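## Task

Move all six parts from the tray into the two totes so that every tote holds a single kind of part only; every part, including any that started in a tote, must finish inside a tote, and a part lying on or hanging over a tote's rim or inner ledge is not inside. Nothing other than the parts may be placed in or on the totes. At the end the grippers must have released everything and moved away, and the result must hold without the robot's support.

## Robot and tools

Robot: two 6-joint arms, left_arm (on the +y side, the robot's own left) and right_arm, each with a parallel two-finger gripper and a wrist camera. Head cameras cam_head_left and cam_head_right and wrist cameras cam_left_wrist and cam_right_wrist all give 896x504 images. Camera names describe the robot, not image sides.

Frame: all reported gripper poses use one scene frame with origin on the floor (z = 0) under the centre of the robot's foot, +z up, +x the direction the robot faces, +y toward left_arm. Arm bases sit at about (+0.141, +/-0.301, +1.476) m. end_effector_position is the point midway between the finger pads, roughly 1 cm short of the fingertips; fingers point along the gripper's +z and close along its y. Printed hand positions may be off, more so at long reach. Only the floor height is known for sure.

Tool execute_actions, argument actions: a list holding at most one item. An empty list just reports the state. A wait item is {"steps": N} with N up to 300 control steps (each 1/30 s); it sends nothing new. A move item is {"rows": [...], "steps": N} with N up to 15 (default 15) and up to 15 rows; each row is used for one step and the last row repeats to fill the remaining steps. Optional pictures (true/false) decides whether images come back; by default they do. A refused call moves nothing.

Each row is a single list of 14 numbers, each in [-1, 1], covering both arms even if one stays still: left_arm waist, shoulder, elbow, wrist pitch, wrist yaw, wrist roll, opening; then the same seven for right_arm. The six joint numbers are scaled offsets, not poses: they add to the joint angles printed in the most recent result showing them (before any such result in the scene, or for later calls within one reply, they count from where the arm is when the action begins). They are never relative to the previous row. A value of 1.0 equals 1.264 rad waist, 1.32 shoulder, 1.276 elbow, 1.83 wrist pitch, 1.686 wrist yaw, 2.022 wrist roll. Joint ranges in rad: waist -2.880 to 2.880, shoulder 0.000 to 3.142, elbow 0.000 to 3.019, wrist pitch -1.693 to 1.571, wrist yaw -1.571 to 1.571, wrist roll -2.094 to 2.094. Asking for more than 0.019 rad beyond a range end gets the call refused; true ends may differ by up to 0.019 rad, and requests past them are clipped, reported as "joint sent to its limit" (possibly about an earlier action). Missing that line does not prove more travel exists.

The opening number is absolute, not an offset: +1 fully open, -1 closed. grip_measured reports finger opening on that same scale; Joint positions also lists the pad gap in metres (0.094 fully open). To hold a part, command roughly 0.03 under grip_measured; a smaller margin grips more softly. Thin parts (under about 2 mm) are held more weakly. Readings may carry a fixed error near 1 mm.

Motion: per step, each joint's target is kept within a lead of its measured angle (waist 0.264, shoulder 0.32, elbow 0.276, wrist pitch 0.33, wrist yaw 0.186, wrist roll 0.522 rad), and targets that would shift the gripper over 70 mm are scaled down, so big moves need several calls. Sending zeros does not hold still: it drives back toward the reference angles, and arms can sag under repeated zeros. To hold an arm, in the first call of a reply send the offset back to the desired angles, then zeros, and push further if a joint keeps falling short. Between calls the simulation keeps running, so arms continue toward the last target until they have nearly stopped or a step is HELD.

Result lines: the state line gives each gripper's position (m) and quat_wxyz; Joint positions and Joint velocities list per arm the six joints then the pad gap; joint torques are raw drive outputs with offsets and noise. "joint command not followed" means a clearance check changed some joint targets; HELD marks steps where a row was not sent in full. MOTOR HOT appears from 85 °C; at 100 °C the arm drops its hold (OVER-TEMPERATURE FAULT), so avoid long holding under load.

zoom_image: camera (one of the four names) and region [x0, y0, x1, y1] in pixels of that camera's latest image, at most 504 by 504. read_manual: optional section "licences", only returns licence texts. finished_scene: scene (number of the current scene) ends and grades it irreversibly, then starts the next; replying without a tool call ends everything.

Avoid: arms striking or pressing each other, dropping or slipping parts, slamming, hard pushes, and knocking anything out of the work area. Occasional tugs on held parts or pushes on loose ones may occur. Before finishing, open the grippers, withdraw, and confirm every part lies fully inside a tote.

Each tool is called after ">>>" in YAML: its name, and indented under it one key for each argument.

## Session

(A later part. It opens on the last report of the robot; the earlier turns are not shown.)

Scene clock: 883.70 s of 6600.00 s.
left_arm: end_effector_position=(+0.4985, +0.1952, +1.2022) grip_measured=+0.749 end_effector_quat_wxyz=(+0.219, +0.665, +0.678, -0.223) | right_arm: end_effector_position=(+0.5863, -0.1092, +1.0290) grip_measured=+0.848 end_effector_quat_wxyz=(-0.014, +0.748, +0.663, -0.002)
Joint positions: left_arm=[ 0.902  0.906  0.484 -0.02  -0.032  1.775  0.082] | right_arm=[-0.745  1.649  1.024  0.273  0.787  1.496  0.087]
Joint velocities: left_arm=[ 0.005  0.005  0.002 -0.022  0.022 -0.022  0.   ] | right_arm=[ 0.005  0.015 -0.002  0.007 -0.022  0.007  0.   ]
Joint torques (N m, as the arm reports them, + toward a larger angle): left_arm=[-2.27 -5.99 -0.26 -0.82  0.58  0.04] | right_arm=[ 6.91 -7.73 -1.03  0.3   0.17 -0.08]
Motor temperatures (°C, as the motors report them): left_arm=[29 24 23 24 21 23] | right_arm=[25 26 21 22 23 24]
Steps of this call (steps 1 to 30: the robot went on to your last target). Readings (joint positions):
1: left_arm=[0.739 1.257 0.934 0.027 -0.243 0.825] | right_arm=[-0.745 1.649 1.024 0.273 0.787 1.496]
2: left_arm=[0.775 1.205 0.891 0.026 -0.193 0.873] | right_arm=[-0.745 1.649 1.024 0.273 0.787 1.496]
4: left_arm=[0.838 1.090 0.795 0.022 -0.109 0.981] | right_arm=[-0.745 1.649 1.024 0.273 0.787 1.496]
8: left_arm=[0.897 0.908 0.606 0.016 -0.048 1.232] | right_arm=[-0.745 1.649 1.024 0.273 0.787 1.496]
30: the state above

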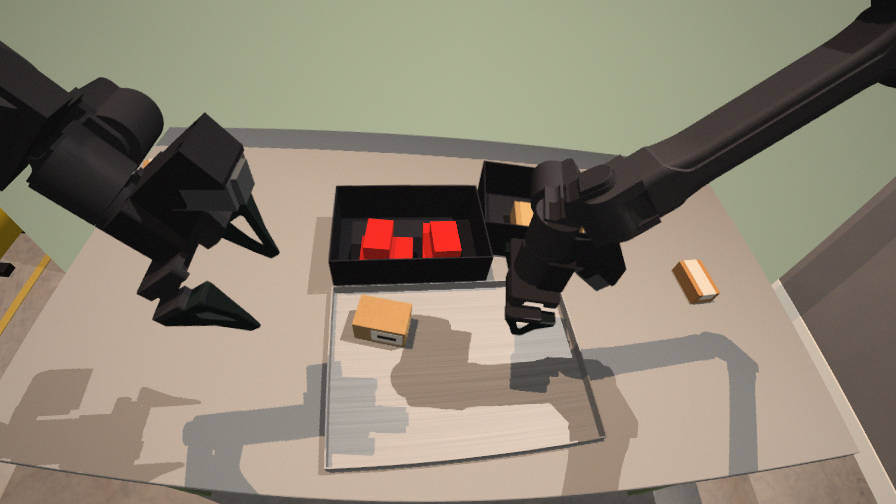

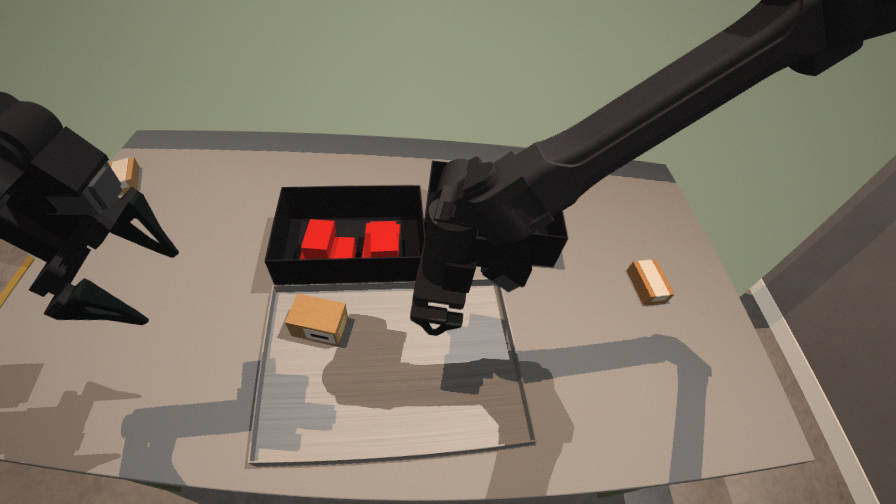

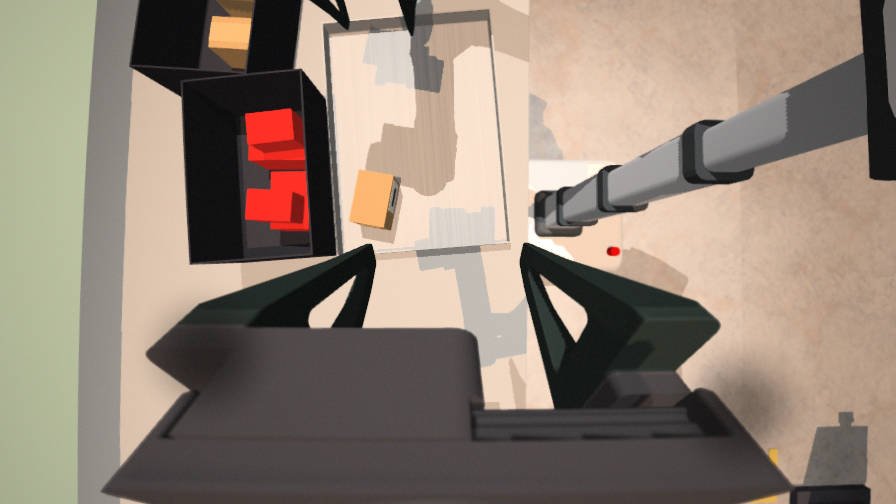

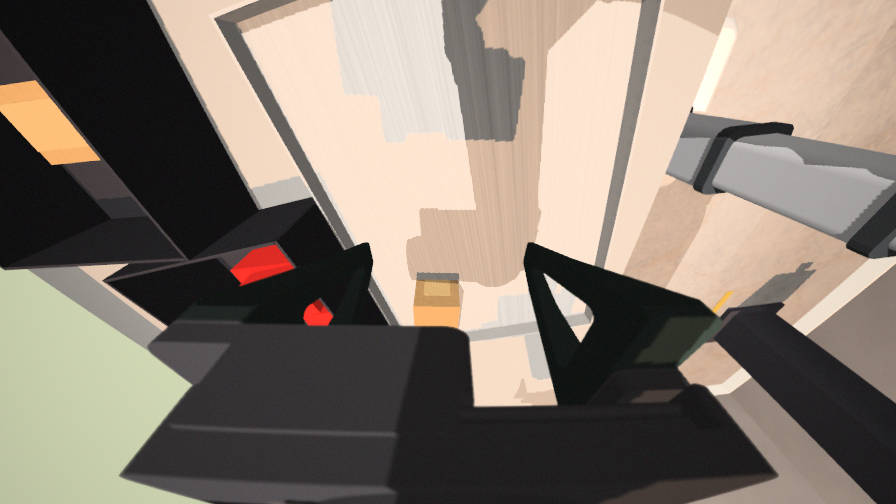

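>>> execute_actions:
  actions:
    - {"rows": [[0.02,0,0,0,0,0,0.75,0.012,0.024,0.032,-0.007,0.008,0.004,0.9],[0.04,0,0,0,0,0,0.75,0.025,0.05,0.067,-0.014,0.016,0.008,0.95],[0.06,0,0,0,0,0,0.75,0.04,0.08,0.107,-0.022,0.026,0.012,1.0],[0.08,0,0,0,0,0,0.75,0.055,0.11,0.147,-0.03,0.036,0.017,1.0],[0.10,0,0,0,0,0,0.75,0.07,0.14,0.187,-0.038,0.046,0.021,1.0],[0.12,0,0,0,0,0,0.75,0.085,0.17,0.227,-0.046,0.055,0.026,1.0],[0.14,0,0,0,0,0,0.75,0.10,0.20,0.267,-0.054,0.065,0.03,1.0],[0.16,0,0,0,0,0,0.75,0.115,0.23,0.307,-0.062,0.074,0.035,1.0],[0.18,0,0,0,0,0,0.75,0.13,0.26,0.347,-0.07,0.084,0.039,1.0],[0.20,0,0,0,0,0,0.75,0.143,0.29,0.385,-0.078,0.093,0.044,1.0],[0.22,0,0,0,0,0,0.75,0.155,0.315,0.42,-0.086,0.102,0.048,1.0],[0.23,0,0,0,0,0,0.75,0.165,0.338,0.45,-0.092,0.109,0.051,1.0],[0.24,0,0,0,0,0,0.75,0.174,0.357,0.475,-0.097,0.115,0.054,1.0]], "steps": 15}
  pictures: false

>>> execute_actions:
  actions:
    - {"steps": 12}

Scene clock: 889.17 s of 6600.00 s.
left_arm: end_effector_position=(+0.4637, +0.2962, +1.1446) grip_measured=+0.749 end_effector_quat_wxyz=(+0.096, +0.652, +0.733, -0.167) | right_arm: end_effector_position=(+0.6631, +0.0433, +0.9818) grip_measured=+1.000 end_effector_quat_wxyz=(+0.020, +0.764, +0.645, -0.009)
Joint positions: left_arm=[ 1.198  0.906  0.484 -0.02  -0.033  1.779  0.082] | right_arm=[-0.613  2.047  1.57   0.137  0.965  1.562  0.094]
Joint velocities: left_arm=[ 0.239 -0.005 -0.002  0.007 -0.007 -0.022  0.001] | right_arm=[ 0.405  0.777  0.799 -0.295  0.227  0.227  0.   ]
Joint torques (N m, as the arm reports them, + toward a larger angle): left_arm=[-2.73 -6.82 -1.16 -0.62  0.34 -0.18] | right_arm=[14.89 -6.38 -0.48 -0.34  0.43 -0.06]
Motor temperatures (°C, as the motors report them): left_arm=[28 24 23 24 21 23] | right_arm=[25 26 21 22 23 24]
Steps of this call (steps 1 to 15: the robot went on to your last target; steps 16 to 90: nothing new was sent; then 1.97 s passed at rest; steps 91 to 105: all 15 steps of this action). Readings (joint positions):
91: left_arm=[0.903 0.906 0.484 -0.020 -0.032 1.779] | right_arm=[-0.745 1.651 1.027 0.272 0.792 1.496]
92: left_arm=[0.907 0.906 0.484 -0.020 -0.032 1.779] | right_arm=[-0.745 1.658 1.040 0.267 0.803 1.498]
94: left_arm=[0.935 0.906 0.484 -0.020 -0.032 1.779] | right_arm=[-0.741 1.698 1.108 0.247 0.834 1.504]
98: left_arm=[1.043 0.906 0.484 -0.020 -0.032 1.779] | right_arm=[-0.707 1.829 1.304 0.212 0.885 1.523]
105: the state above

Scene clock: 889.57 s of 6600.00 s.
left_arm: end_effector_position=(+0.4631, +0.2979, +1.1439) grip_measured=+0.749 end_effector_quat_wxyz=(+0.094, +0.652, +0.734, -0.166) | right_arm: end_effector_position=(+0.6412, +0.1136, +1.0080) grip_measured=+1.000 end_effector_quat_wxyz=(-0.006, +0.751, +0.661, +0.009)
Joint positions: left_arm=[ 1.202  0.906  0.484 -0.02  -0.033  1.779  0.082] | right_arm=[-0.533  2.135  1.624  0.102  0.977  1.595  0.094]
Joint velocities: left_arm=[ 0.005 -0.005 -0.007 -0.002  0.051  0.051 -0.001] | right_arm=[-0.015 -0.005  0.032  0.012  0.007  0.022  0.   ]
Joint torques (N m, as the arm reports them, + toward a larger angle): left_arm=[-2.02 -6.75 -1.17 -0.64  0.32 -0.16] | right_arm=[13.55 -7.64  0.54  0.09  0.35 -0.04]
Motor temperatures (°C, as the motors report them): left_arm=[28 24 23 24 21 23] | right_arm=[25 26 21 22 23 24]
Steps of this call (steps 1 to 12: the robot went on to your last target). Readings (joint positions):
1: left_arm=[1.202 0.906 0.484 -0.020 -0.033 1.779] | right_arm=[-0.599 2.071 1.595 0.129 0.970 1.568]
2: left_arm=[1.202 0.906 0.484 -0.020 -0.033 1.779] | right_arm=[-0.585 2.092 1.612 0.121 0.972 1.574]
4: left_arm=[1.202 0.906 0.484 -0.020 -0.033 1.779] | right_arm=[-0.560 2.118 1.621 0.112 0.973 1.582]
8: left_arm=[1.202 0.906 0.484 -0.020 -0.033 1.779] | right_arm=[-0.534 2.135 1.621 0.102 0.973 1.592]
12: the state above

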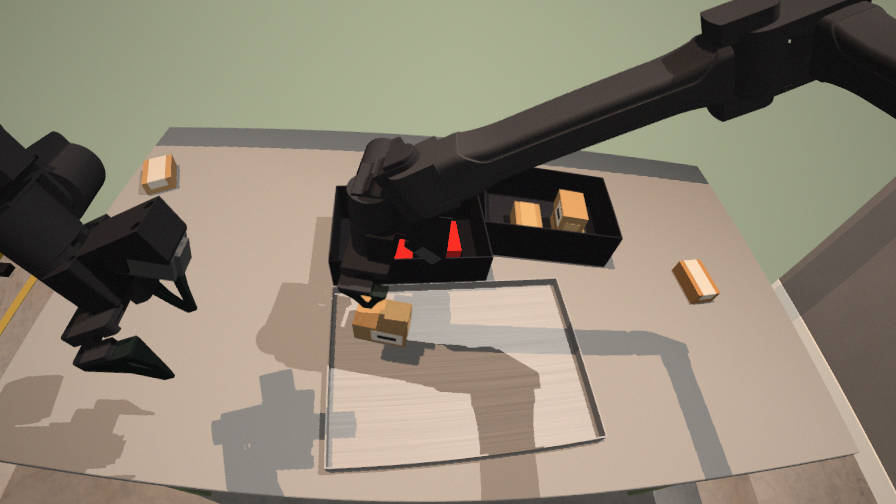

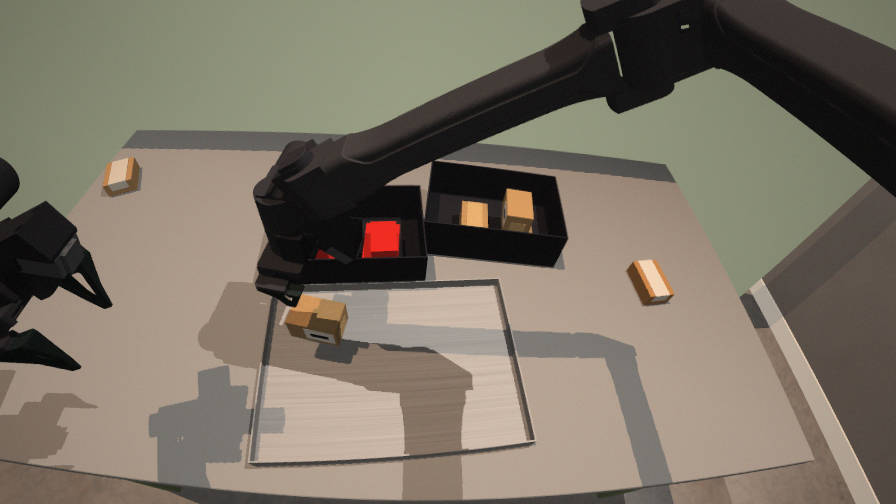

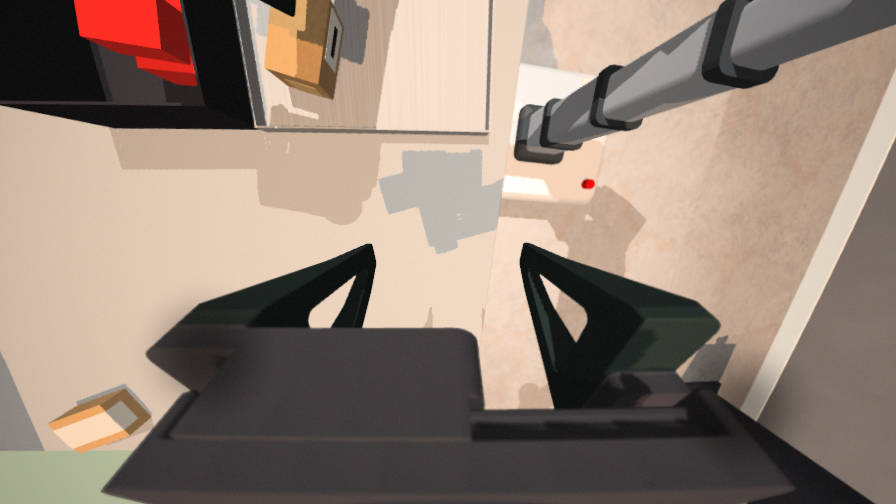

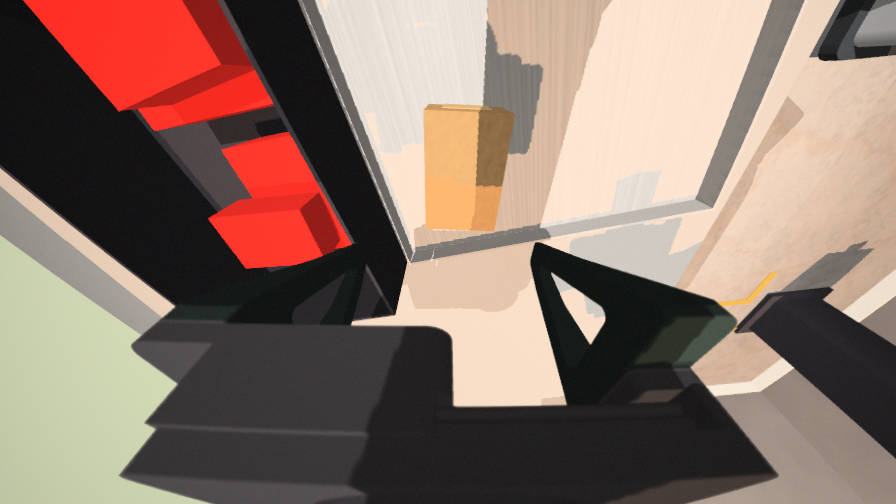

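>>> zoom_image:
  camera: "cam_right_wrist"
  region: [360, 80, 600, 280]

Region (360, 80, 600, 280) of cam_right_wrist's 896x504 image, scaled by 2.100, with more detail than that image has.

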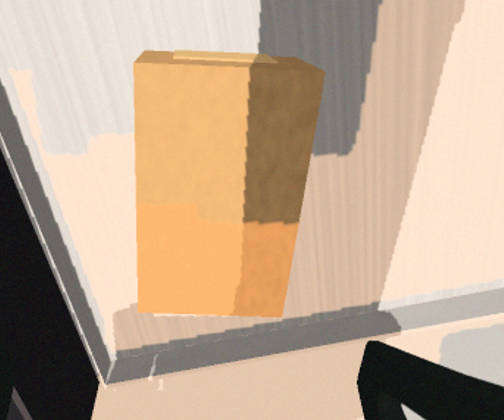

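>>> execute_actions:
  actions:
    - {"rows": [[0,0,0,0,0,0,0.75,-0.01,0.007,0.005,0.004,-0.005,-0.004,1.0],[0,0,0,0,0,0,0.75,-0.02,0.014,0.01,0.009,-0.01,-0.008,1.0],[0,0,0,0,0,0,0.75,-0.03,0.021,0.014,0.013,-0.015,-0.011,1.0],[0,0,0,0,0,0,0.75,-0.04,0.028,0.019,0.018,-0.02,-0.014,1.0],[0,0,0,0,0,0,0.75,-0.05,0.035,0.024,0.022,-0.025,-0.017,1.0],[0,0,0,0,0,0,0.75,-0.06,0.042,0.028,0.026,-0.029,-0.019,1.0],[0,0,0,0,0,0,0.75,-0.068,0.048,0.032,0.03,-0.033,-0.021,1.0],[0,0,0,0,0,0,0.75,-0.075,0.052,0.035,0.033,-0.036,-0.022,1.0]], "steps": 15}

Scene clock: 909.33 s of 6600.00 s.
left_arm: end_effector_position=(+0.4631, +0.2979, +1.1439) grip_measured=+0.749 end_effector_quat_wxyz=(+0.094, +0.652, +0.734, -0.166) | right_arm: end_effector_position=(+0.6204, +0.0932, +0.9449) grip_measured=+1.000 end_effector_quat_wxyz=(-0.002, +0.753, +0.658, -0.005)
Joint positions: left_arm=[ 1.202  0.906  0.484 -0.02  -0.033  1.779  0.082] | right_arm=[-0.623  2.198  1.665  0.151  0.921  1.561  0.094]
Joint velocities: left_arm=[-0.005  0.005  0.007  0.002  0.022  0.066 -0.001] | right_arm=[-0.122  0.044  0.007 -0.017 -0.022 -0.037  0.   ]
Joint torques (N m, as the arm reports them, + toward a larger angle): left_arm=[-2.14 -6.73 -1.15 -0.65  0.31 -0.12] | right_arm=[13.84 -6.86  0.06  0.76 -0.01 -0.14]
Motor temperatures (°C, as the motors report them): left_arm=[26 24 23 24 21 23] | right_arm=[26 26 21 22 23 24]
Steps of this call (steps 1 to 30: the robot went on to your last target; steps 31 to 90: nothing new was sent; then 16.27 s passed at rest; steps 91 to 105: all 15 steps of this action). Readings (joint positions):
91: left_arm=[1.202 0.906 0.484 -0.020 -0.033 1.779] | right_arm=[-0.533 2.135 1.625 0.102 0.975 1.597]
92: left_arm=[1.202 0.906 0.484 -0.020 -0.033 1.779] | right_arm=[-0.533 2.135 1.625 0.103 0.971 1.595]
94: left_arm=[1.202 0.906 0.484 -0.020 -0.033 1.779] | right_arm=[-0.535 2.140 1.632 0.111 0.955 1.589]
98: left_arm=[1.202 0.906 0.484 -0.020 -0.033 1.779] | right_arm=[-0.559 2.166 1.659 0.141 0.925 1.573]
105: the state above

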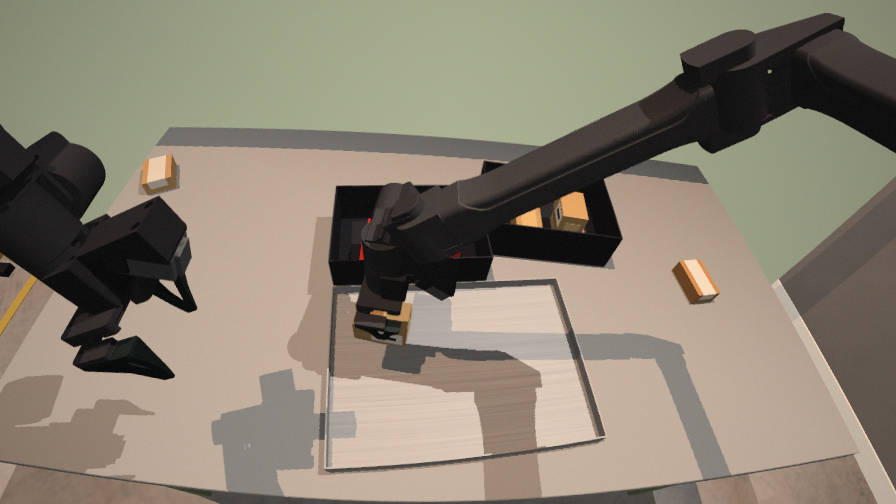

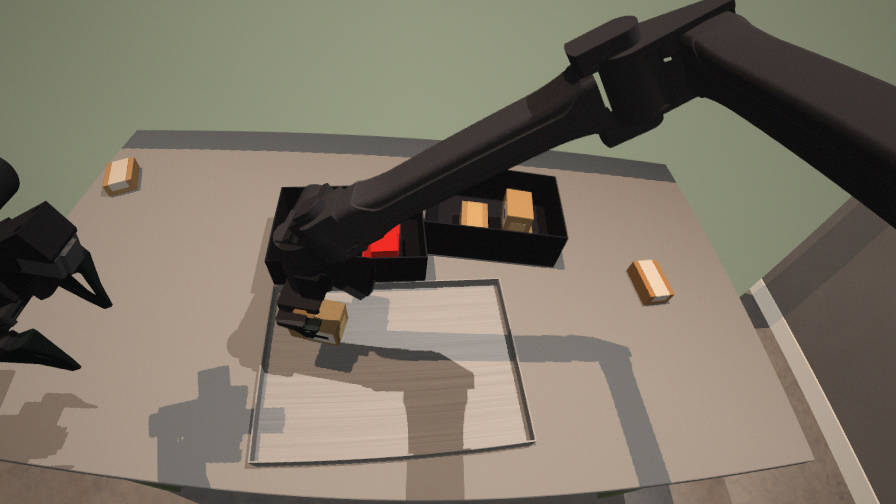

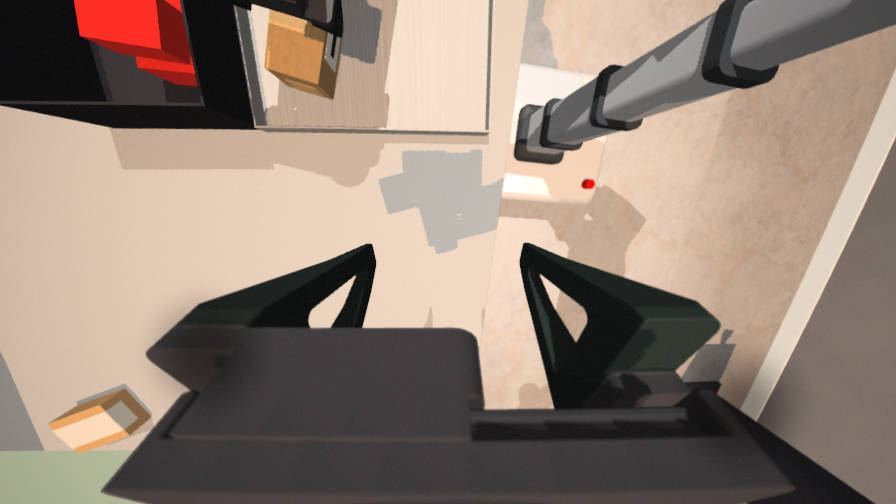

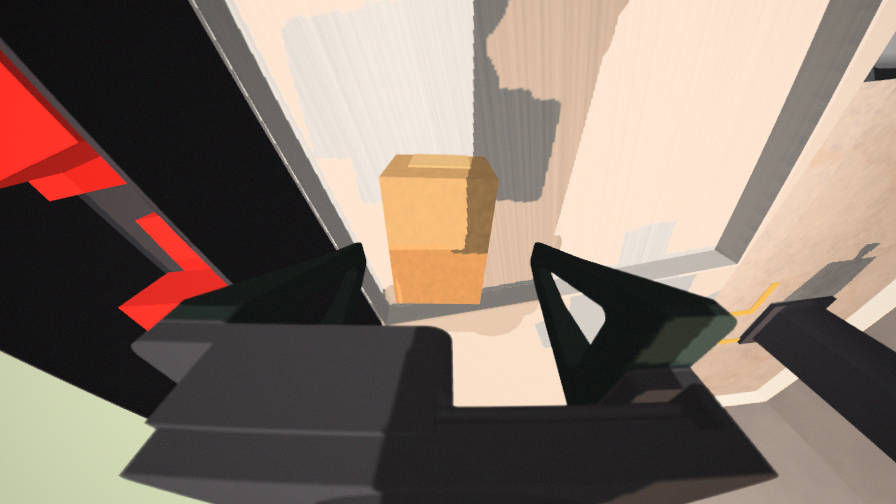

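>>> execute_actions:
  actions: []
  pictures: false

Scene clock: 912.40 s of 6600.00 s.
left_arm: end_effector_position=(+0.4631, +0.2979, +1.1439) grip_measured=+0.749 end_effector_quat_wxyz=(+0.094, +0.652, +0.734, -0.166) | right_arm: end_effector_position=(+0.6191, +0.0916, +0.9425) grip_measured=+1.000 end_effector_quat_wxyz=(-0.002, +0.752, +0.659, -0.007)
Joint positions: left_arm=[ 1.202  0.906  0.484 -0.02  -0.033  1.779  0.082] | right_arm=[-0.627  2.2    1.665  0.152  0.92   1.558  0.094]
Joint velocities: left_arm=[-0.005  0.005  0.007 -0.017  0.007 -0.007 -0.001] | right_arm=[-0.005 -0.005  0.012  0.012 -0.066 -0.022  0.   ]
Joint torques (N m, as the arm reports them, + toward a larger angle): left_arm=[-2.22 -6.82 -1.18 -0.63  0.31 -0.12] | right_arm=[12.79 -6.67  0.01  0.71  0.01 -0.15]
Motor temperatures (°C, as the motors report them): left_arm=[26 24 23 24 21 23] | right_arm=[26 26 21 22 23 24]
Steps of this call (steps 1 to 15: the robot went on to your last target; steps 16 to 90: nothing new was sent; then 0.07 s passed at rest). Readings (joint positions):
1: left_arm=[1.202 0.906 0.484 -0.020 -0.033 1.779] | right_arm=[-0.626 2.199 1.665 0.151 0.921 1.561]
2: left_arm=[1.202 0.906 0.484 -0.020 -0.033 1.779] | right_arm=[-0.627 2.200 1.665 0.151 0.921 1.560]
4: left_arm=[1.202 0.906 0.484 -0.020 -0.033 1.779] | right_arm=[-0.627 2.200 1.665 0.151 0.920 1.559]
8: left_arm=[1.202 0.906 0.484 -0.020 -0.033 1.779] | right_arm=[-0.627 2.200 1.665 0.152 0.920 1.559]
90: the state above
All arms were judged still, so your last target was given up. Only a new action makes them travel on or press farther. Fingers that are still opening or closing keep moving.

>>> execute_actions:
  actions:
    - {"rows": [[0,0,0,0,0,0,0.75,-0.006,0.008,0.014,-0.001,-0.003,-0.001,1.0],[0,0,0,0,0,0,0.75,-0.011,0.016,0.026,-0.002,-0.005,-0.002,1.0],[0,0,0,0,0,0,0.75,-0.015,0.023,0.037,-0.003,-0.007,-0.003,1.0],[0,0,0,0,0,0,0.75,-0.018,0.030,0.048,-0.004,-0.009,-0.004,1.0],[0,0,0,0,0,0,0.75,-0.021,0.037,0.059,-0.005,-0.011,-0.005,1.0],[0,0,0,0,0,0,0.75,-0.024,0.044,0.070,-0.006,-0.014,-0.006,1.0],[0,0,0,0,0,0,0.75,-0.028,0.051,0.081,-0.007,-0.016,-0.007,1.0],[0,0,0,0,0,0,0.75,-0.031,0.058,0.092,-0.008,-0.018,-0.008,1.0],[0,0,0,0,0,0,0.75,-0.035,0.065,0.103,-0.009,-0.021,-0.009,1.0],[0,0,0,0,0,0,0.75,-0.038,0.072,0.114,-0.010,-0.023,-0.010,1.0],[0,0,0,0,0,0,0.75,-0.041,0.078,0.124,-0.011,-0.025,-0.011,1.0],[0,0,0,0,0,0,0.75,-0.044,0.083,0.133,-0.011,-0.027,-0.011,1.0]], "steps": 15}
  pictures: false

>>> execute_actions:
  actions:
    - {"steps": 8}

Scene clock: 919.80 s of 6600.00 s.
left_arm: end_effector_position=(+0.4631, +0.2979, +1.1439) grip_measured=+0.749 end_effector_quat_wxyz=(+0.094, +0.652, +0.734, -0.166) | right_arm: end_effector_position=(+0.6348, +0.1132, +0.9086) grip_measured=+1.000 end_effector_quat_wxyz=(+0.001, +0.762, +0.647, +0.010)
Joint positions: left_arm=[ 1.202  0.906  0.484 -0.02  -0.033  1.779  0.082] | right_arm=[-0.647  2.299  1.824  0.141  0.879  1.546  0.094]
Joint velocities: left_arm=[ 0.024 -0.005  0.007 -0.007  0.037 -0.037  0.   ] | right_arm=[-0.103  0.142  0.061 -0.007 -0.066 -0.081  0.   ]
Joint torques (N m, as the arm reports them, + toward a larger angle): left_arm=[-2.21 -6.75 -1.19 -0.62  0.32 -0.12] | right_arm=[11.28 -5.79  0.33 -0.04  0.   -0.11]
Motor temperatures (°C, as the motors report them): left_arm=[26 24 23 24 21 23] | right_arm=[26 26 21 22 23 24]
Steps of this call (steps 1 to 90: nothing new was sent; then 3.90 s passed at rest; steps 91 to 105: all 15 steps of this action). Readings (joint positions):
91: left_arm=[1.202 0.906 0.484 -0.020 -0.033 1.779] | right_arm=[-0.627 2.200 1.667 0.152 0.920 1.558]
92: left_arm=[1.202 0.906 0.484 -0.020 -0.033 1.779] | right_arm=[-0.627 2.201 1.671 0.152 0.919 1.558]
94: left_arm=[1.202 0.906 0.484 -0.020 -0.033 1.779] | right_arm=[-0.627 2.211 1.693 0.152 0.914 1.558]
98: left_arm=[1.202 0.906 0.484 -0.020 -0.033 1.779] | right_arm=[-0.628 2.240 1.755 0.151 0.898 1.554]
105: the state above

Scene clock: 920.07 s of 6600.00 s.
left_arm: end_effector_position=(+0.4631, +0.2979, +1.1439) grip_measured=+0.749 end_effector_quat_wxyz=(+0.094, +0.652, +0.734, -0.166) | right_arm: end_effector_position=(+0.6279, +0.1048, +0.8965) grip_measured=+1.000 end_effector_quat_wxyz=(+0.003, +0.761, +0.648, +0.000)
Joint positions: left_arm=[ 1.202  0.906  0.484 -0.02  -0.033  1.779  0.082] | right_arm=[-0.665  2.307  1.827  0.14   0.879  1.544  0.094]
Joint velocities: left_arm=[ 0.005 -0.005 -0.002  0.022  0.037  0.066  0.   ] | right_arm=[-0.005  0.005  0.017  0.017 -0.051  0.139  0.   ]
Joint torques (N m, as the arm reports them, + toward a larger angle): left_arm=[-2.2  -6.94 -1.2  -0.62  0.31 -0.12] | right_arm=[12.84 -5.82  0.33  0.02  0.   -0.18]
Motor temperatures (°C, as the motors report them): left_arm=[26 24 23 24 21 23] | right_arm=[26 26 21 22 23 24]
Steps of this call (steps 1 to 8: the robot went on to your last target). Readings (joint positions):
1: left_arm=[1.202 0.906 0.484 -0.020 -0.033 1.779] | right_arm=[-0.650 2.303 1.825 0.141 0.879 1.545]
2: left_arm=[1.202 0.906 0.484 -0.020 -0.033 1.779] | right_arm=[-0.654 2.305 1.825 0.141 0.879 1.545]
4: left_arm=[1.202 0.906 0.484 -0.020 -0.033 1.779] | right_arm=[-0.660 2.307 1.825 0.140 0.879 1.544]
8: the state above

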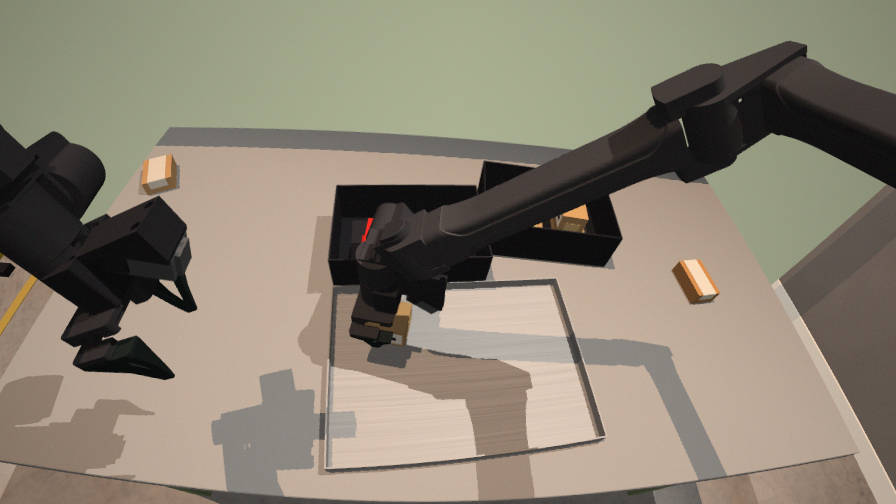

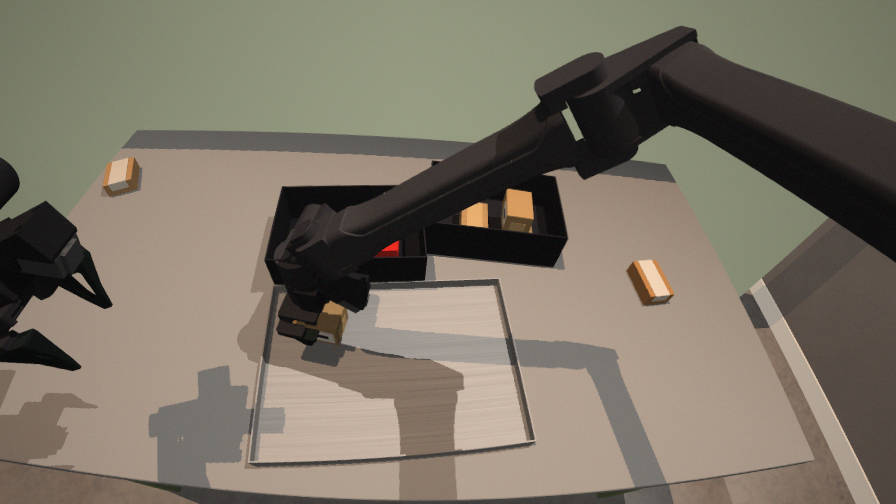

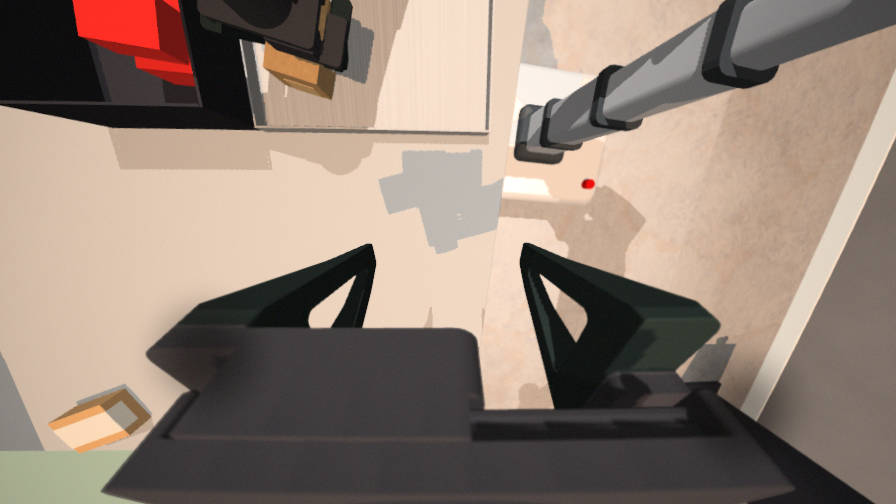

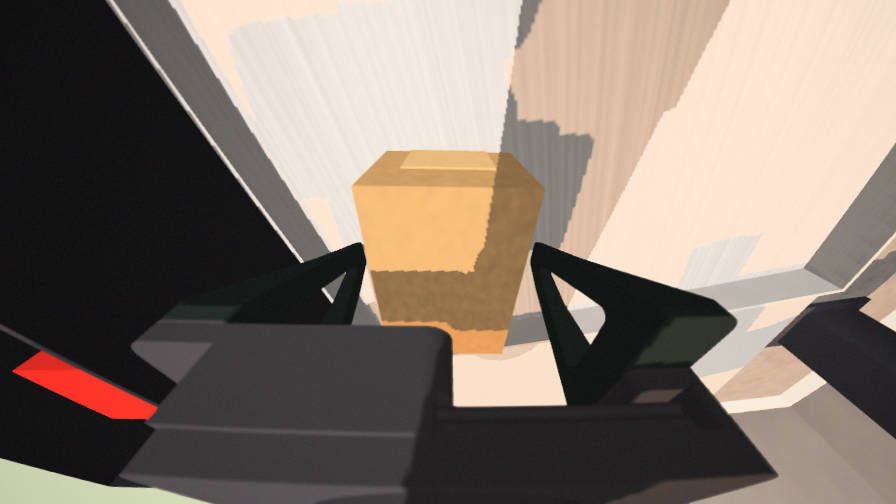

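>>> execute_actions:
  actions:
    - {"rows": [[0,0,0,0,0,0,0.75,0,0,0,0,0,0,0.9],[0,0,0,0,0,0,0.75,0,0,0,0,0,0,0.8],[0,0,0,0,0,0,0.75,0,0,0,0,0,0,0.7],[0,0,0,0,0,0,0.75,0,0,0,0,0,0,0.6],[0,0,0,0,0,0,0.75,0,0,0,0,0,0,0.5],[0,0,0,0,0,0,0.75,0,0,0,0,0,0,0.44],[0,0,0,0,0,0,0.75,0,0,0,0,0,0,0.40],[0,0,0,0,0,0,0.75,0,0,0,0,0,0,0.36],[0,0,0,0,0,0,0.75,0,0,0,0,0,0,0.33],[0,0,0,0,0,0,0.75,0,0,0,0,0,0,0.30]], "steps": 15}
  pictures: false

Scene clock: 922.47 s of 6600.00 s.
left_arm: end_effector_position=(+0.4631, +0.2979, +1.1439) grip_measured=+0.749 end_effector_quat_wxyz=(+0.094, +0.652, +0.734, -0.166) | right_arm: end_effector_position=(+0.6285, +0.1047, +0.8965) grip_measured=+0.319 end_effector_quat_wxyz=(+0.003, +0.761, +0.648, +0.000)
Joint positions: left_arm=[ 1.202  0.906  0.484 -0.02  -0.033  1.779  0.082] | right_arm=[-0.665  2.307  1.829  0.14   0.879  1.543  0.062]
Joint velocities: left_arm=[-0.005 -0.015  0.002 -0.012  0.007 -0.051 -0.001] | right_arm=[-0.015 -0.015  0.017 -0.022 -0.051 -0.066  0.001]
Joint torques (N m, as the arm reports them, + toward a larger angle): left_arm=[-2.13 -6.76 -1.16 -0.65  0.31 -0.12] | right_arm=[13.61 -7.   -0.2   0.35  0.18 -0.07]
Motor temperatures (°C, as the motors report them): left_arm=[26 24 23 24 21 23] | right_arm=[26 26 21 22 23 24]
Steps of this call (steps 1 to 30: the robot went on to your last target; steps 31 to 57: nothing new was sent; steps 58 to 72: all 15 steps of this action). Readings (joint positions):
58: left_arm=[1.202 0.906 0.484 -0.020 -0.033 1.779] | right_arm=[-0.665 2.307 1.829 0.140 0.879 1.543]
59: left_arm=[1.202 0.906 0.484 -0.020 -0.033 1.779] | right_arm=[-0.665 2.307 1.829 0.140 0.879 1.543]
61: left_arm=[1.202 0.906 0.484 -0.020 -0.033 1.779] | right_arm=[-0.665 2.307 1.829 0.140 0.879 1.543]
65: left_arm=[1.202 0.906 0.484 -0.020 -0.033 1.779] | right_arm=[-0.665 2.307 1.829 0.140 0.879 1.543]
72: the state above

>>> execute_actions:
  actions:
    - {"rows": [[0,0,0,0,0,0,0.75,0,0,0,0,0,0,0.28],[0,0,0,0,0,0,0.75,0.015,-0.008,-0.012,0.001,0.004,0.002,0.28],[0,0,0,0,0,0,0.75,0.033,-0.022,-0.033,0.003,0.011,0.005,0.28],[0,0,0,0,0,0,0.75,0.05,-0.04,-0.06,0.005,0.019,0.009,0.28],[0,0,0,0,0,0,0.75,0.064,-0.058,-0.087,0.007,0.027,0.013,0.28],[0,0,0,0,0,0,0.75,0.074,-0.076,-0.113,0.009,0.035,0.017,0.28],[0,0,0,0,0,0,0.75,0.074,-0.11,-0.146,0.009,0.035,0.0,0.28],[0,0,0,0,0,0,0.75,0.066,-0.16,-0.195,0.009,0.03,-0.06,0.28],[0,0,0,0,0,0,0.75,0.052,-0.22,-0.255,0.008,0.021,-0.14,0.28],[0,0,0,0,0,0,0.75,0.035,-0.29,-0.32,0.007,0.011,-0.23,0.28],[0,0,0,0,0,0,0.75,0.015,-0.36,-0.385,0.006,0.0,-0.33,0.28],[0,0,0,0,0,0,0.75,-0.005,-0.43,-0.45,0.005,-0.012,-0.44,0.28],[0,0,0,0,0,0,0.75,-0.03,-0.505,-0.52,0.004,-0.025,-0.57,0.28],[0,0,0,0,0,0,0.75,-0.055,-0.58,-0.59,0.003,-0.039,-0.72,0.28],[0,0,0,0,0,0,0.75,-0.079,-0.653,-0.661,0.003,-0.052,-0.874,0.28]], "steps": 15}
  pictures: false

>>> execute_actions:
  actions:
    - {"steps": 30}

Scene clock: 938.63 s of 6600.00 s.
left_arm: end_effector_position=(+0.4631, +0.2979, +1.1439) grip_measured=+0.749 end_effector_quat_wxyz=(+0.094, +0.652, +0.734, -0.166) | right_arm: end_effector_position=(+0.5825, +0.0174, +0.9896) grip_measured=+0.320 end_effector_quat_wxyz=(-0.046, +0.598, +0.800, -0.003)
Joint positions: left_arm=[ 1.202  0.906  0.484 -0.02  -0.033  1.779  0.082] | right_arm=[-0.654  1.955  1.33   0.145  0.846  1.206  0.062]
Joint velocities: left_arm=[-0.015  0.005 -0.007  0.002 -0.037 -0.037 -0.   ] | right_arm=[-0.181 -1.411 -1.365  0.017 -0.505 -1.326  0.001]
Joint torques (N m, as the arm reports them, + toward a larger angle): left_arm=[-2.21 -6.86 -1.18 -0.62  0.31 -0.12] | right_arm=[ 7.46 -8.27 -1.18  0.17  0.2  -0.13]
Motor temperatures (°C, as the motors report them): left_arm=[26 24 23 24 21 23] | right_arm=[26 26 21 22 23 24]
Steps of this call (steps 1 to 15: the robot went on to your last target; steps 16 to 90: nothing new was sent; then 12.67 s passed at rest; steps 91 to 105: all 15 steps of this action). Readings (joint positions):
91: left_arm=[1.202 0.906 0.484 -0.020 -0.033 1.779] | right_arm=[-0.665 2.307 1.829 0.140 0.879 1.543]
92: left_arm=[1.202 0.906 0.484 -0.020 -0.033 1.779] | right_arm=[-0.665 2.307 1.829 0.140 0.879 1.543]
94: left_arm=[1.202 0.906 0.484 -0.020 -0.033 1.779] | right_arm=[-0.664 2.301 1.814 0.141 0.893 1.545]
98: left_arm=[1.202 0.906 0.484 -0.020 -0.033 1.779] | right_arm=[-0.652 2.233 1.684 0.145 0.927 1.537]
105: the state above

Scene clock: 939.63 s of 6600.00 s.
left_arm: end_effector_position=(+0.4631, +0.2979, +1.1439) grip_measured=+0.749 end_effector_quat_wxyz=(+0.094, +0.652, +0.734, -0.166) | right_arm: end_effector_position=(+0.6318, -0.1768, +1.0675) grip_measured=+0.320 end_effector_quat_wxyz=(+0.001, +0.013, +1.000, -0.007)
Joint positions: left_arm=[ 1.202  0.906  0.484 -0.02  -0.033  1.779  0.082] | right_arm=[-0.763  1.443  0.988  0.149  0.796 -0.207  0.062]
Joint velocities: left_arm=[ 0.005  0.005  0.007 -0.022 -0.051 -0.022 -0.001] | right_arm=[-0.015  0.005 -0.002 -0.007 -0.066 -0.051  0.001]
Joint torques (N m, as the arm reports them, + toward a larger angle): left_arm=[-2.19 -6.89 -1.18 -0.66  0.31 -0.12] | right_arm=[ 5.41 -8.65 -0.27  0.38 -0.12 -0.12]
Motor temperatures (°C, as the motors report them): left_arm=[26 24 23 24 21 23] | right_arm=[26 26 21 22 23 24]
Steps of this call (steps 1 to 30: the robot went on to your last target). Readings (joint positions):
1: left_arm=[1.202 0.906 0.484 -0.020 -0.033 1.779] | right_arm=[-0.661 1.908 1.284 0.145 0.832 1.158]
2: left_arm=[1.202 0.906 0.484 -0.020 -0.033 1.779] | right_arm=[-0.669 1.860 1.240 0.145 0.823 1.110]
4: left_arm=[1.202 0.906 0.484 -0.020 -0.033 1.779] | right_arm=[-0.689 1.760 1.155 0.145 0.812 1.010]
8: left_arm=[1.202 0.906 0.484 -0.020 -0.033 1.779] | right_arm=[-0.731 1.563 1.036 0.145 0.800 0.740]
30: the state above

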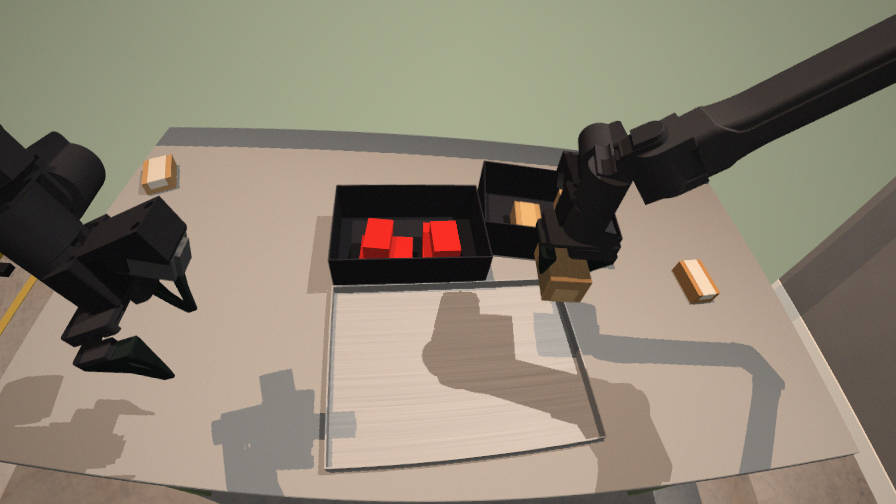

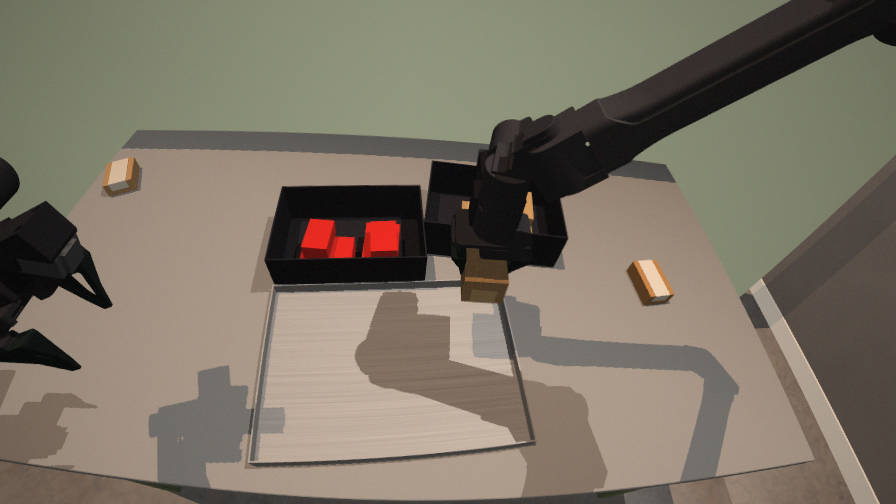

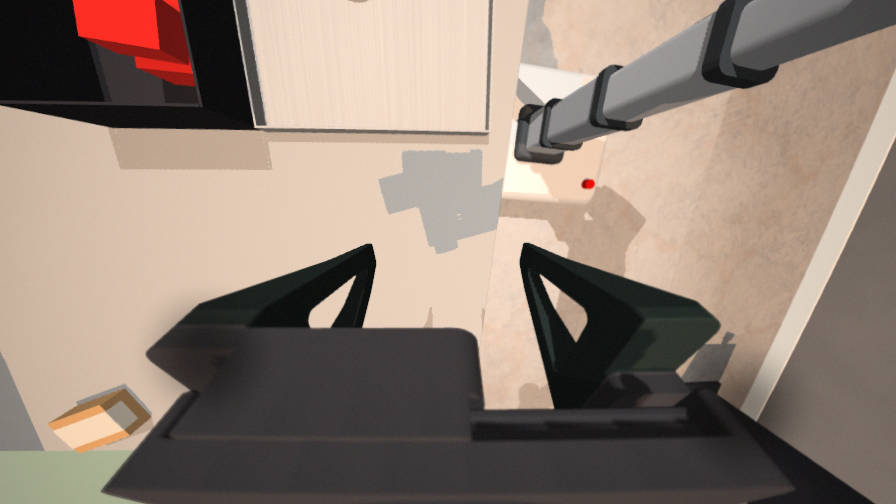

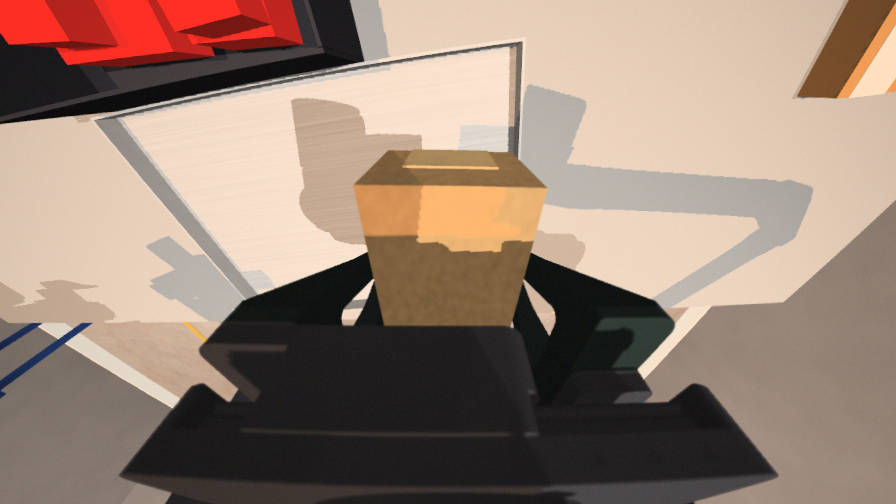

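>>> execute_actions:
  actions:
    - {"rows": [[0,0,0,0,0,0,0.75,0,0.008,0.035,-0.018,0,0,0.28],[0,0,0,0,0,0,0.75,0,0.018,0.08,-0.04,0,0,0.28],[0,0,0,0,0,0,0.75,0,0.03,0.13,-0.066,0,-0.002,0.28],[0,0,0,0,0,0,0.75,0,0.044,0.185,-0.094,0,-0.003,0.28],[0,0,0,0,0,0,0.75,0,0.058,0.24,-0.122,0,-0.004,0.28],[0,0,0,0,0,0,0.75,0,0.073,0.295,-0.15,0,-0.005,0.28],[0,0,0,0,0,0,0.75,0,0.088,0.35,-0.178,0,-0.006,0.28],[0,0,0,0,0,0,0.75,0,0.103,0.405,-0.206,0,-0.007,0.28],[0,0,0,0,0,0,0.75,0,0.118,0.46,-0.234,0,-0.008,0.28],[0,0,0,0,0,0,0.75,0,0.132,0.515,-0.262,0,-0.008,0.28],[0,0,0,0,0,0,0.75,0,0.146,0.57,-0.29,0,-0.008,0.28],[0,0,0,0,0,0,0.75,0,0.16,0.62,-0.316,0,-0.008,0.28],[0,0,0,0,0,0,0.75,0,0.172,0.67,-0.341,0,-0.008,0.28],[0,0,0,0,0,0,0.75,0,0.182,0.715,-0.364,0,-0.008,0.28],[0,0,0,0,0,0,0.75,0,0.19,0.755,-0.385,0,-0.008,0.28]], "steps": 15}
  pictures: false

>>> execute_actions:
  actions:
    - {"steps": 20}

Scene clock: 943.80 s of 6600.00 s.
left_arm: end_effector_position=(+0.4631, +0.2979, +1.1439) grip_measured=+0.749 end_effector_quat_wxyz=(+0.094, +0.652, +0.734, -0.166) | right_arm: end_effector_position=(+0.8829, -0.2019, +1.0349) grip_measured=+0.319 end_effector_quat_wxyz=(+0.009, +0.017, +1.000, -0.009)
Joint positions: left_arm=[ 1.202  0.906  0.484 -0.02  -0.033  1.779  0.082] | right_arm=[-0.763  1.67   1.845 -0.456  0.796 -0.216  0.062]
Joint velocities: left_arm=[ 0.005 -0.005  0.007 -0.012 -0.066  0.022  0.001] | right_arm=[-0.015  0.327  1.722 -1.258 -0.037 -0.051 -0.   ]
Joint torques (N m, as the arm reports them, + toward a larger angle): left_arm=[-2.19 -6.82 -1.15 -0.63  0.31 -0.11] | right_arm=[  7.54 -13.49   2.96   0.04   0.08  -0.13]
Motor temperatures (°C, as the motors report them): left_arm=[25 24 23 24 21 23] | right_arm=[26 26 21 22 23 24]
Steps of this call (steps 1 to 15: the robot went on to your last target; steps 16 to 90: nothing new was sent; then 0.67 s passed at rest; steps 91 to 105: all 15 steps of this action). Readings (joint positions):
91: left_arm=[1.202 0.906 0.484 -0.020 -0.033 1.779] | right_arm=[-0.763 1.443 0.992 0.144 0.796 -0.216]
92: left_arm=[1.202 0.906 0.484 -0.020 -0.033 1.779] | right_arm=[-0.763 1.445 1.005 0.125 0.796 -0.216]
94: left_arm=[1.202 0.906 0.484 -0.020 -0.033 1.779] | right_arm=[-0.763 1.466 1.074 0.056 0.796 -0.216]
98: left_arm=[1.202 0.906 0.484 -0.020 -0.033 1.779] | right_arm=[-0.763 1.545 1.332 -0.111 0.796 -0.216]
105: the state above

Scene clock: 944.47 s of 6600.00 s.
left_arm: end_effector_position=(+0.4631, +0.2979, +1.1439) grip_measured=+0.749 end_effector_quat_wxyz=(+0.094, +0.652, +0.734, -0.166) | right_arm: end_effector_position=(+0.9116, -0.2170, +1.0432) grip_measured=+0.319 end_effector_quat_wxyz=(+0.010, +0.018, +1.000, -0.009)
Joint positions: left_arm=[ 1.202  0.906  0.484 -0.02  -0.033  1.779  0.082] | right_arm=[-0.763  1.687  1.955 -0.547  0.796 -0.216  0.062]
Joint velocities: left_arm=[-0.005  0.005 -0.017 -0.002 -0.007  0.11   0.001] | right_arm=[ 0.005 -0.024 -0.012 -0.002 -0.007 -0.007 -0.001]
Joint torques (N m, as the arm reports them, + toward a larger angle): left_arm=[-2.16 -6.8  -1.18 -0.63  0.32 -0.13] | right_arm=[  8.08 -13.58   3.1    0.28   0.03  -0.13]
Motor temperatures (°C, as the motors report them): left_arm=[25 24 23 24 21 23] | right_arm=[26 26 21 22 23 24]
Steps of this call (steps 1 to 20: the robot went on to your last target). Readings (joint positions):
1: left_arm=[1.202 0.906 0.484 -0.020 -0.033 1.779] | right_arm=[-0.763 1.678 1.893 -0.488 0.796 -0.216]
2: left_arm=[1.202 0.906 0.484 -0.020 -0.033 1.779] | right_arm=[-0.763 1.679 1.924 -0.505 0.796 -0.216]
4: left_arm=[1.202 0.906 0.484 -0.020 -0.033 1.779] | right_arm=[-0.763 1.675 1.954 -0.522 0.796 -0.216]
8: left_arm=[1.202 0.906 0.484 -0.020 -0.033 1.779] | right_arm=[-0.763 1.674 1.957 -0.539 0.796 -0.216]
20: the state above

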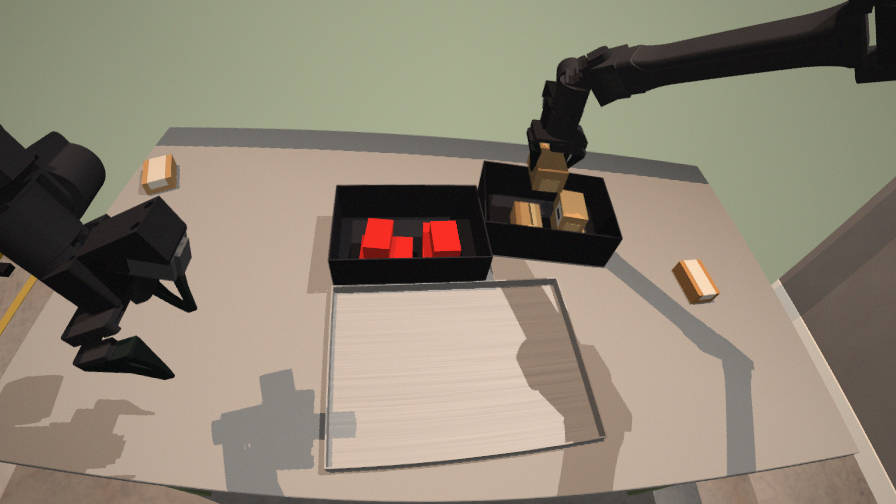

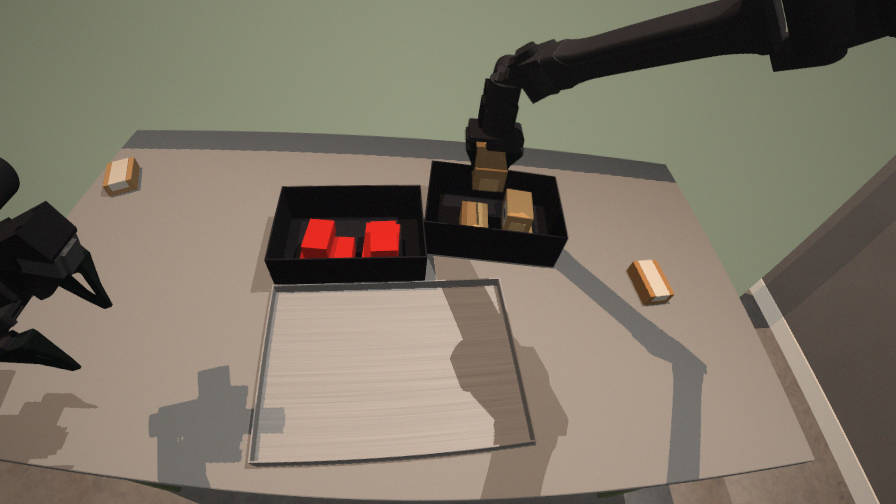

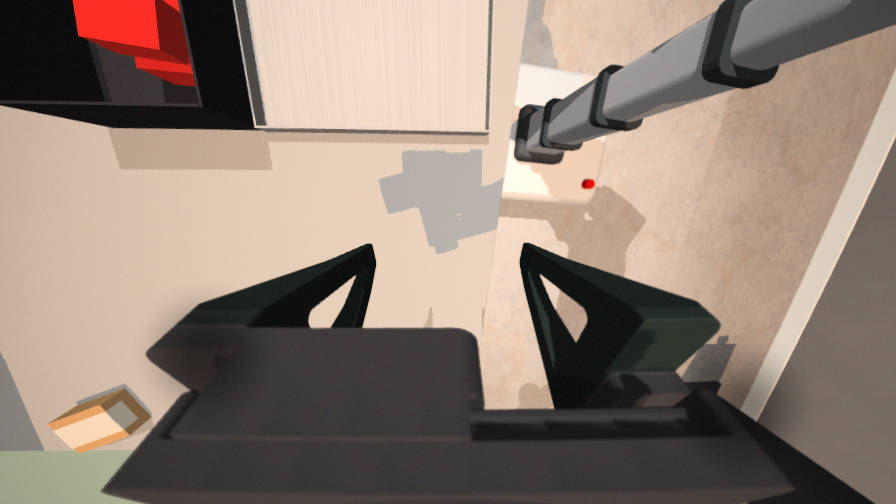

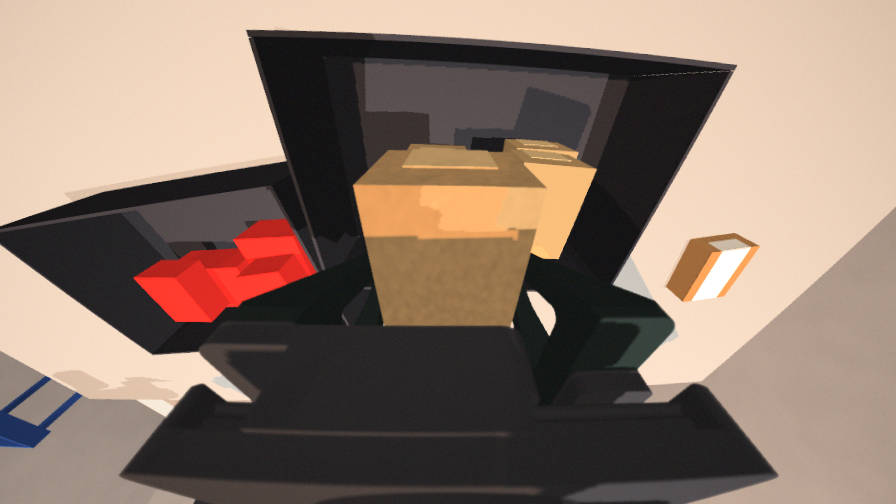

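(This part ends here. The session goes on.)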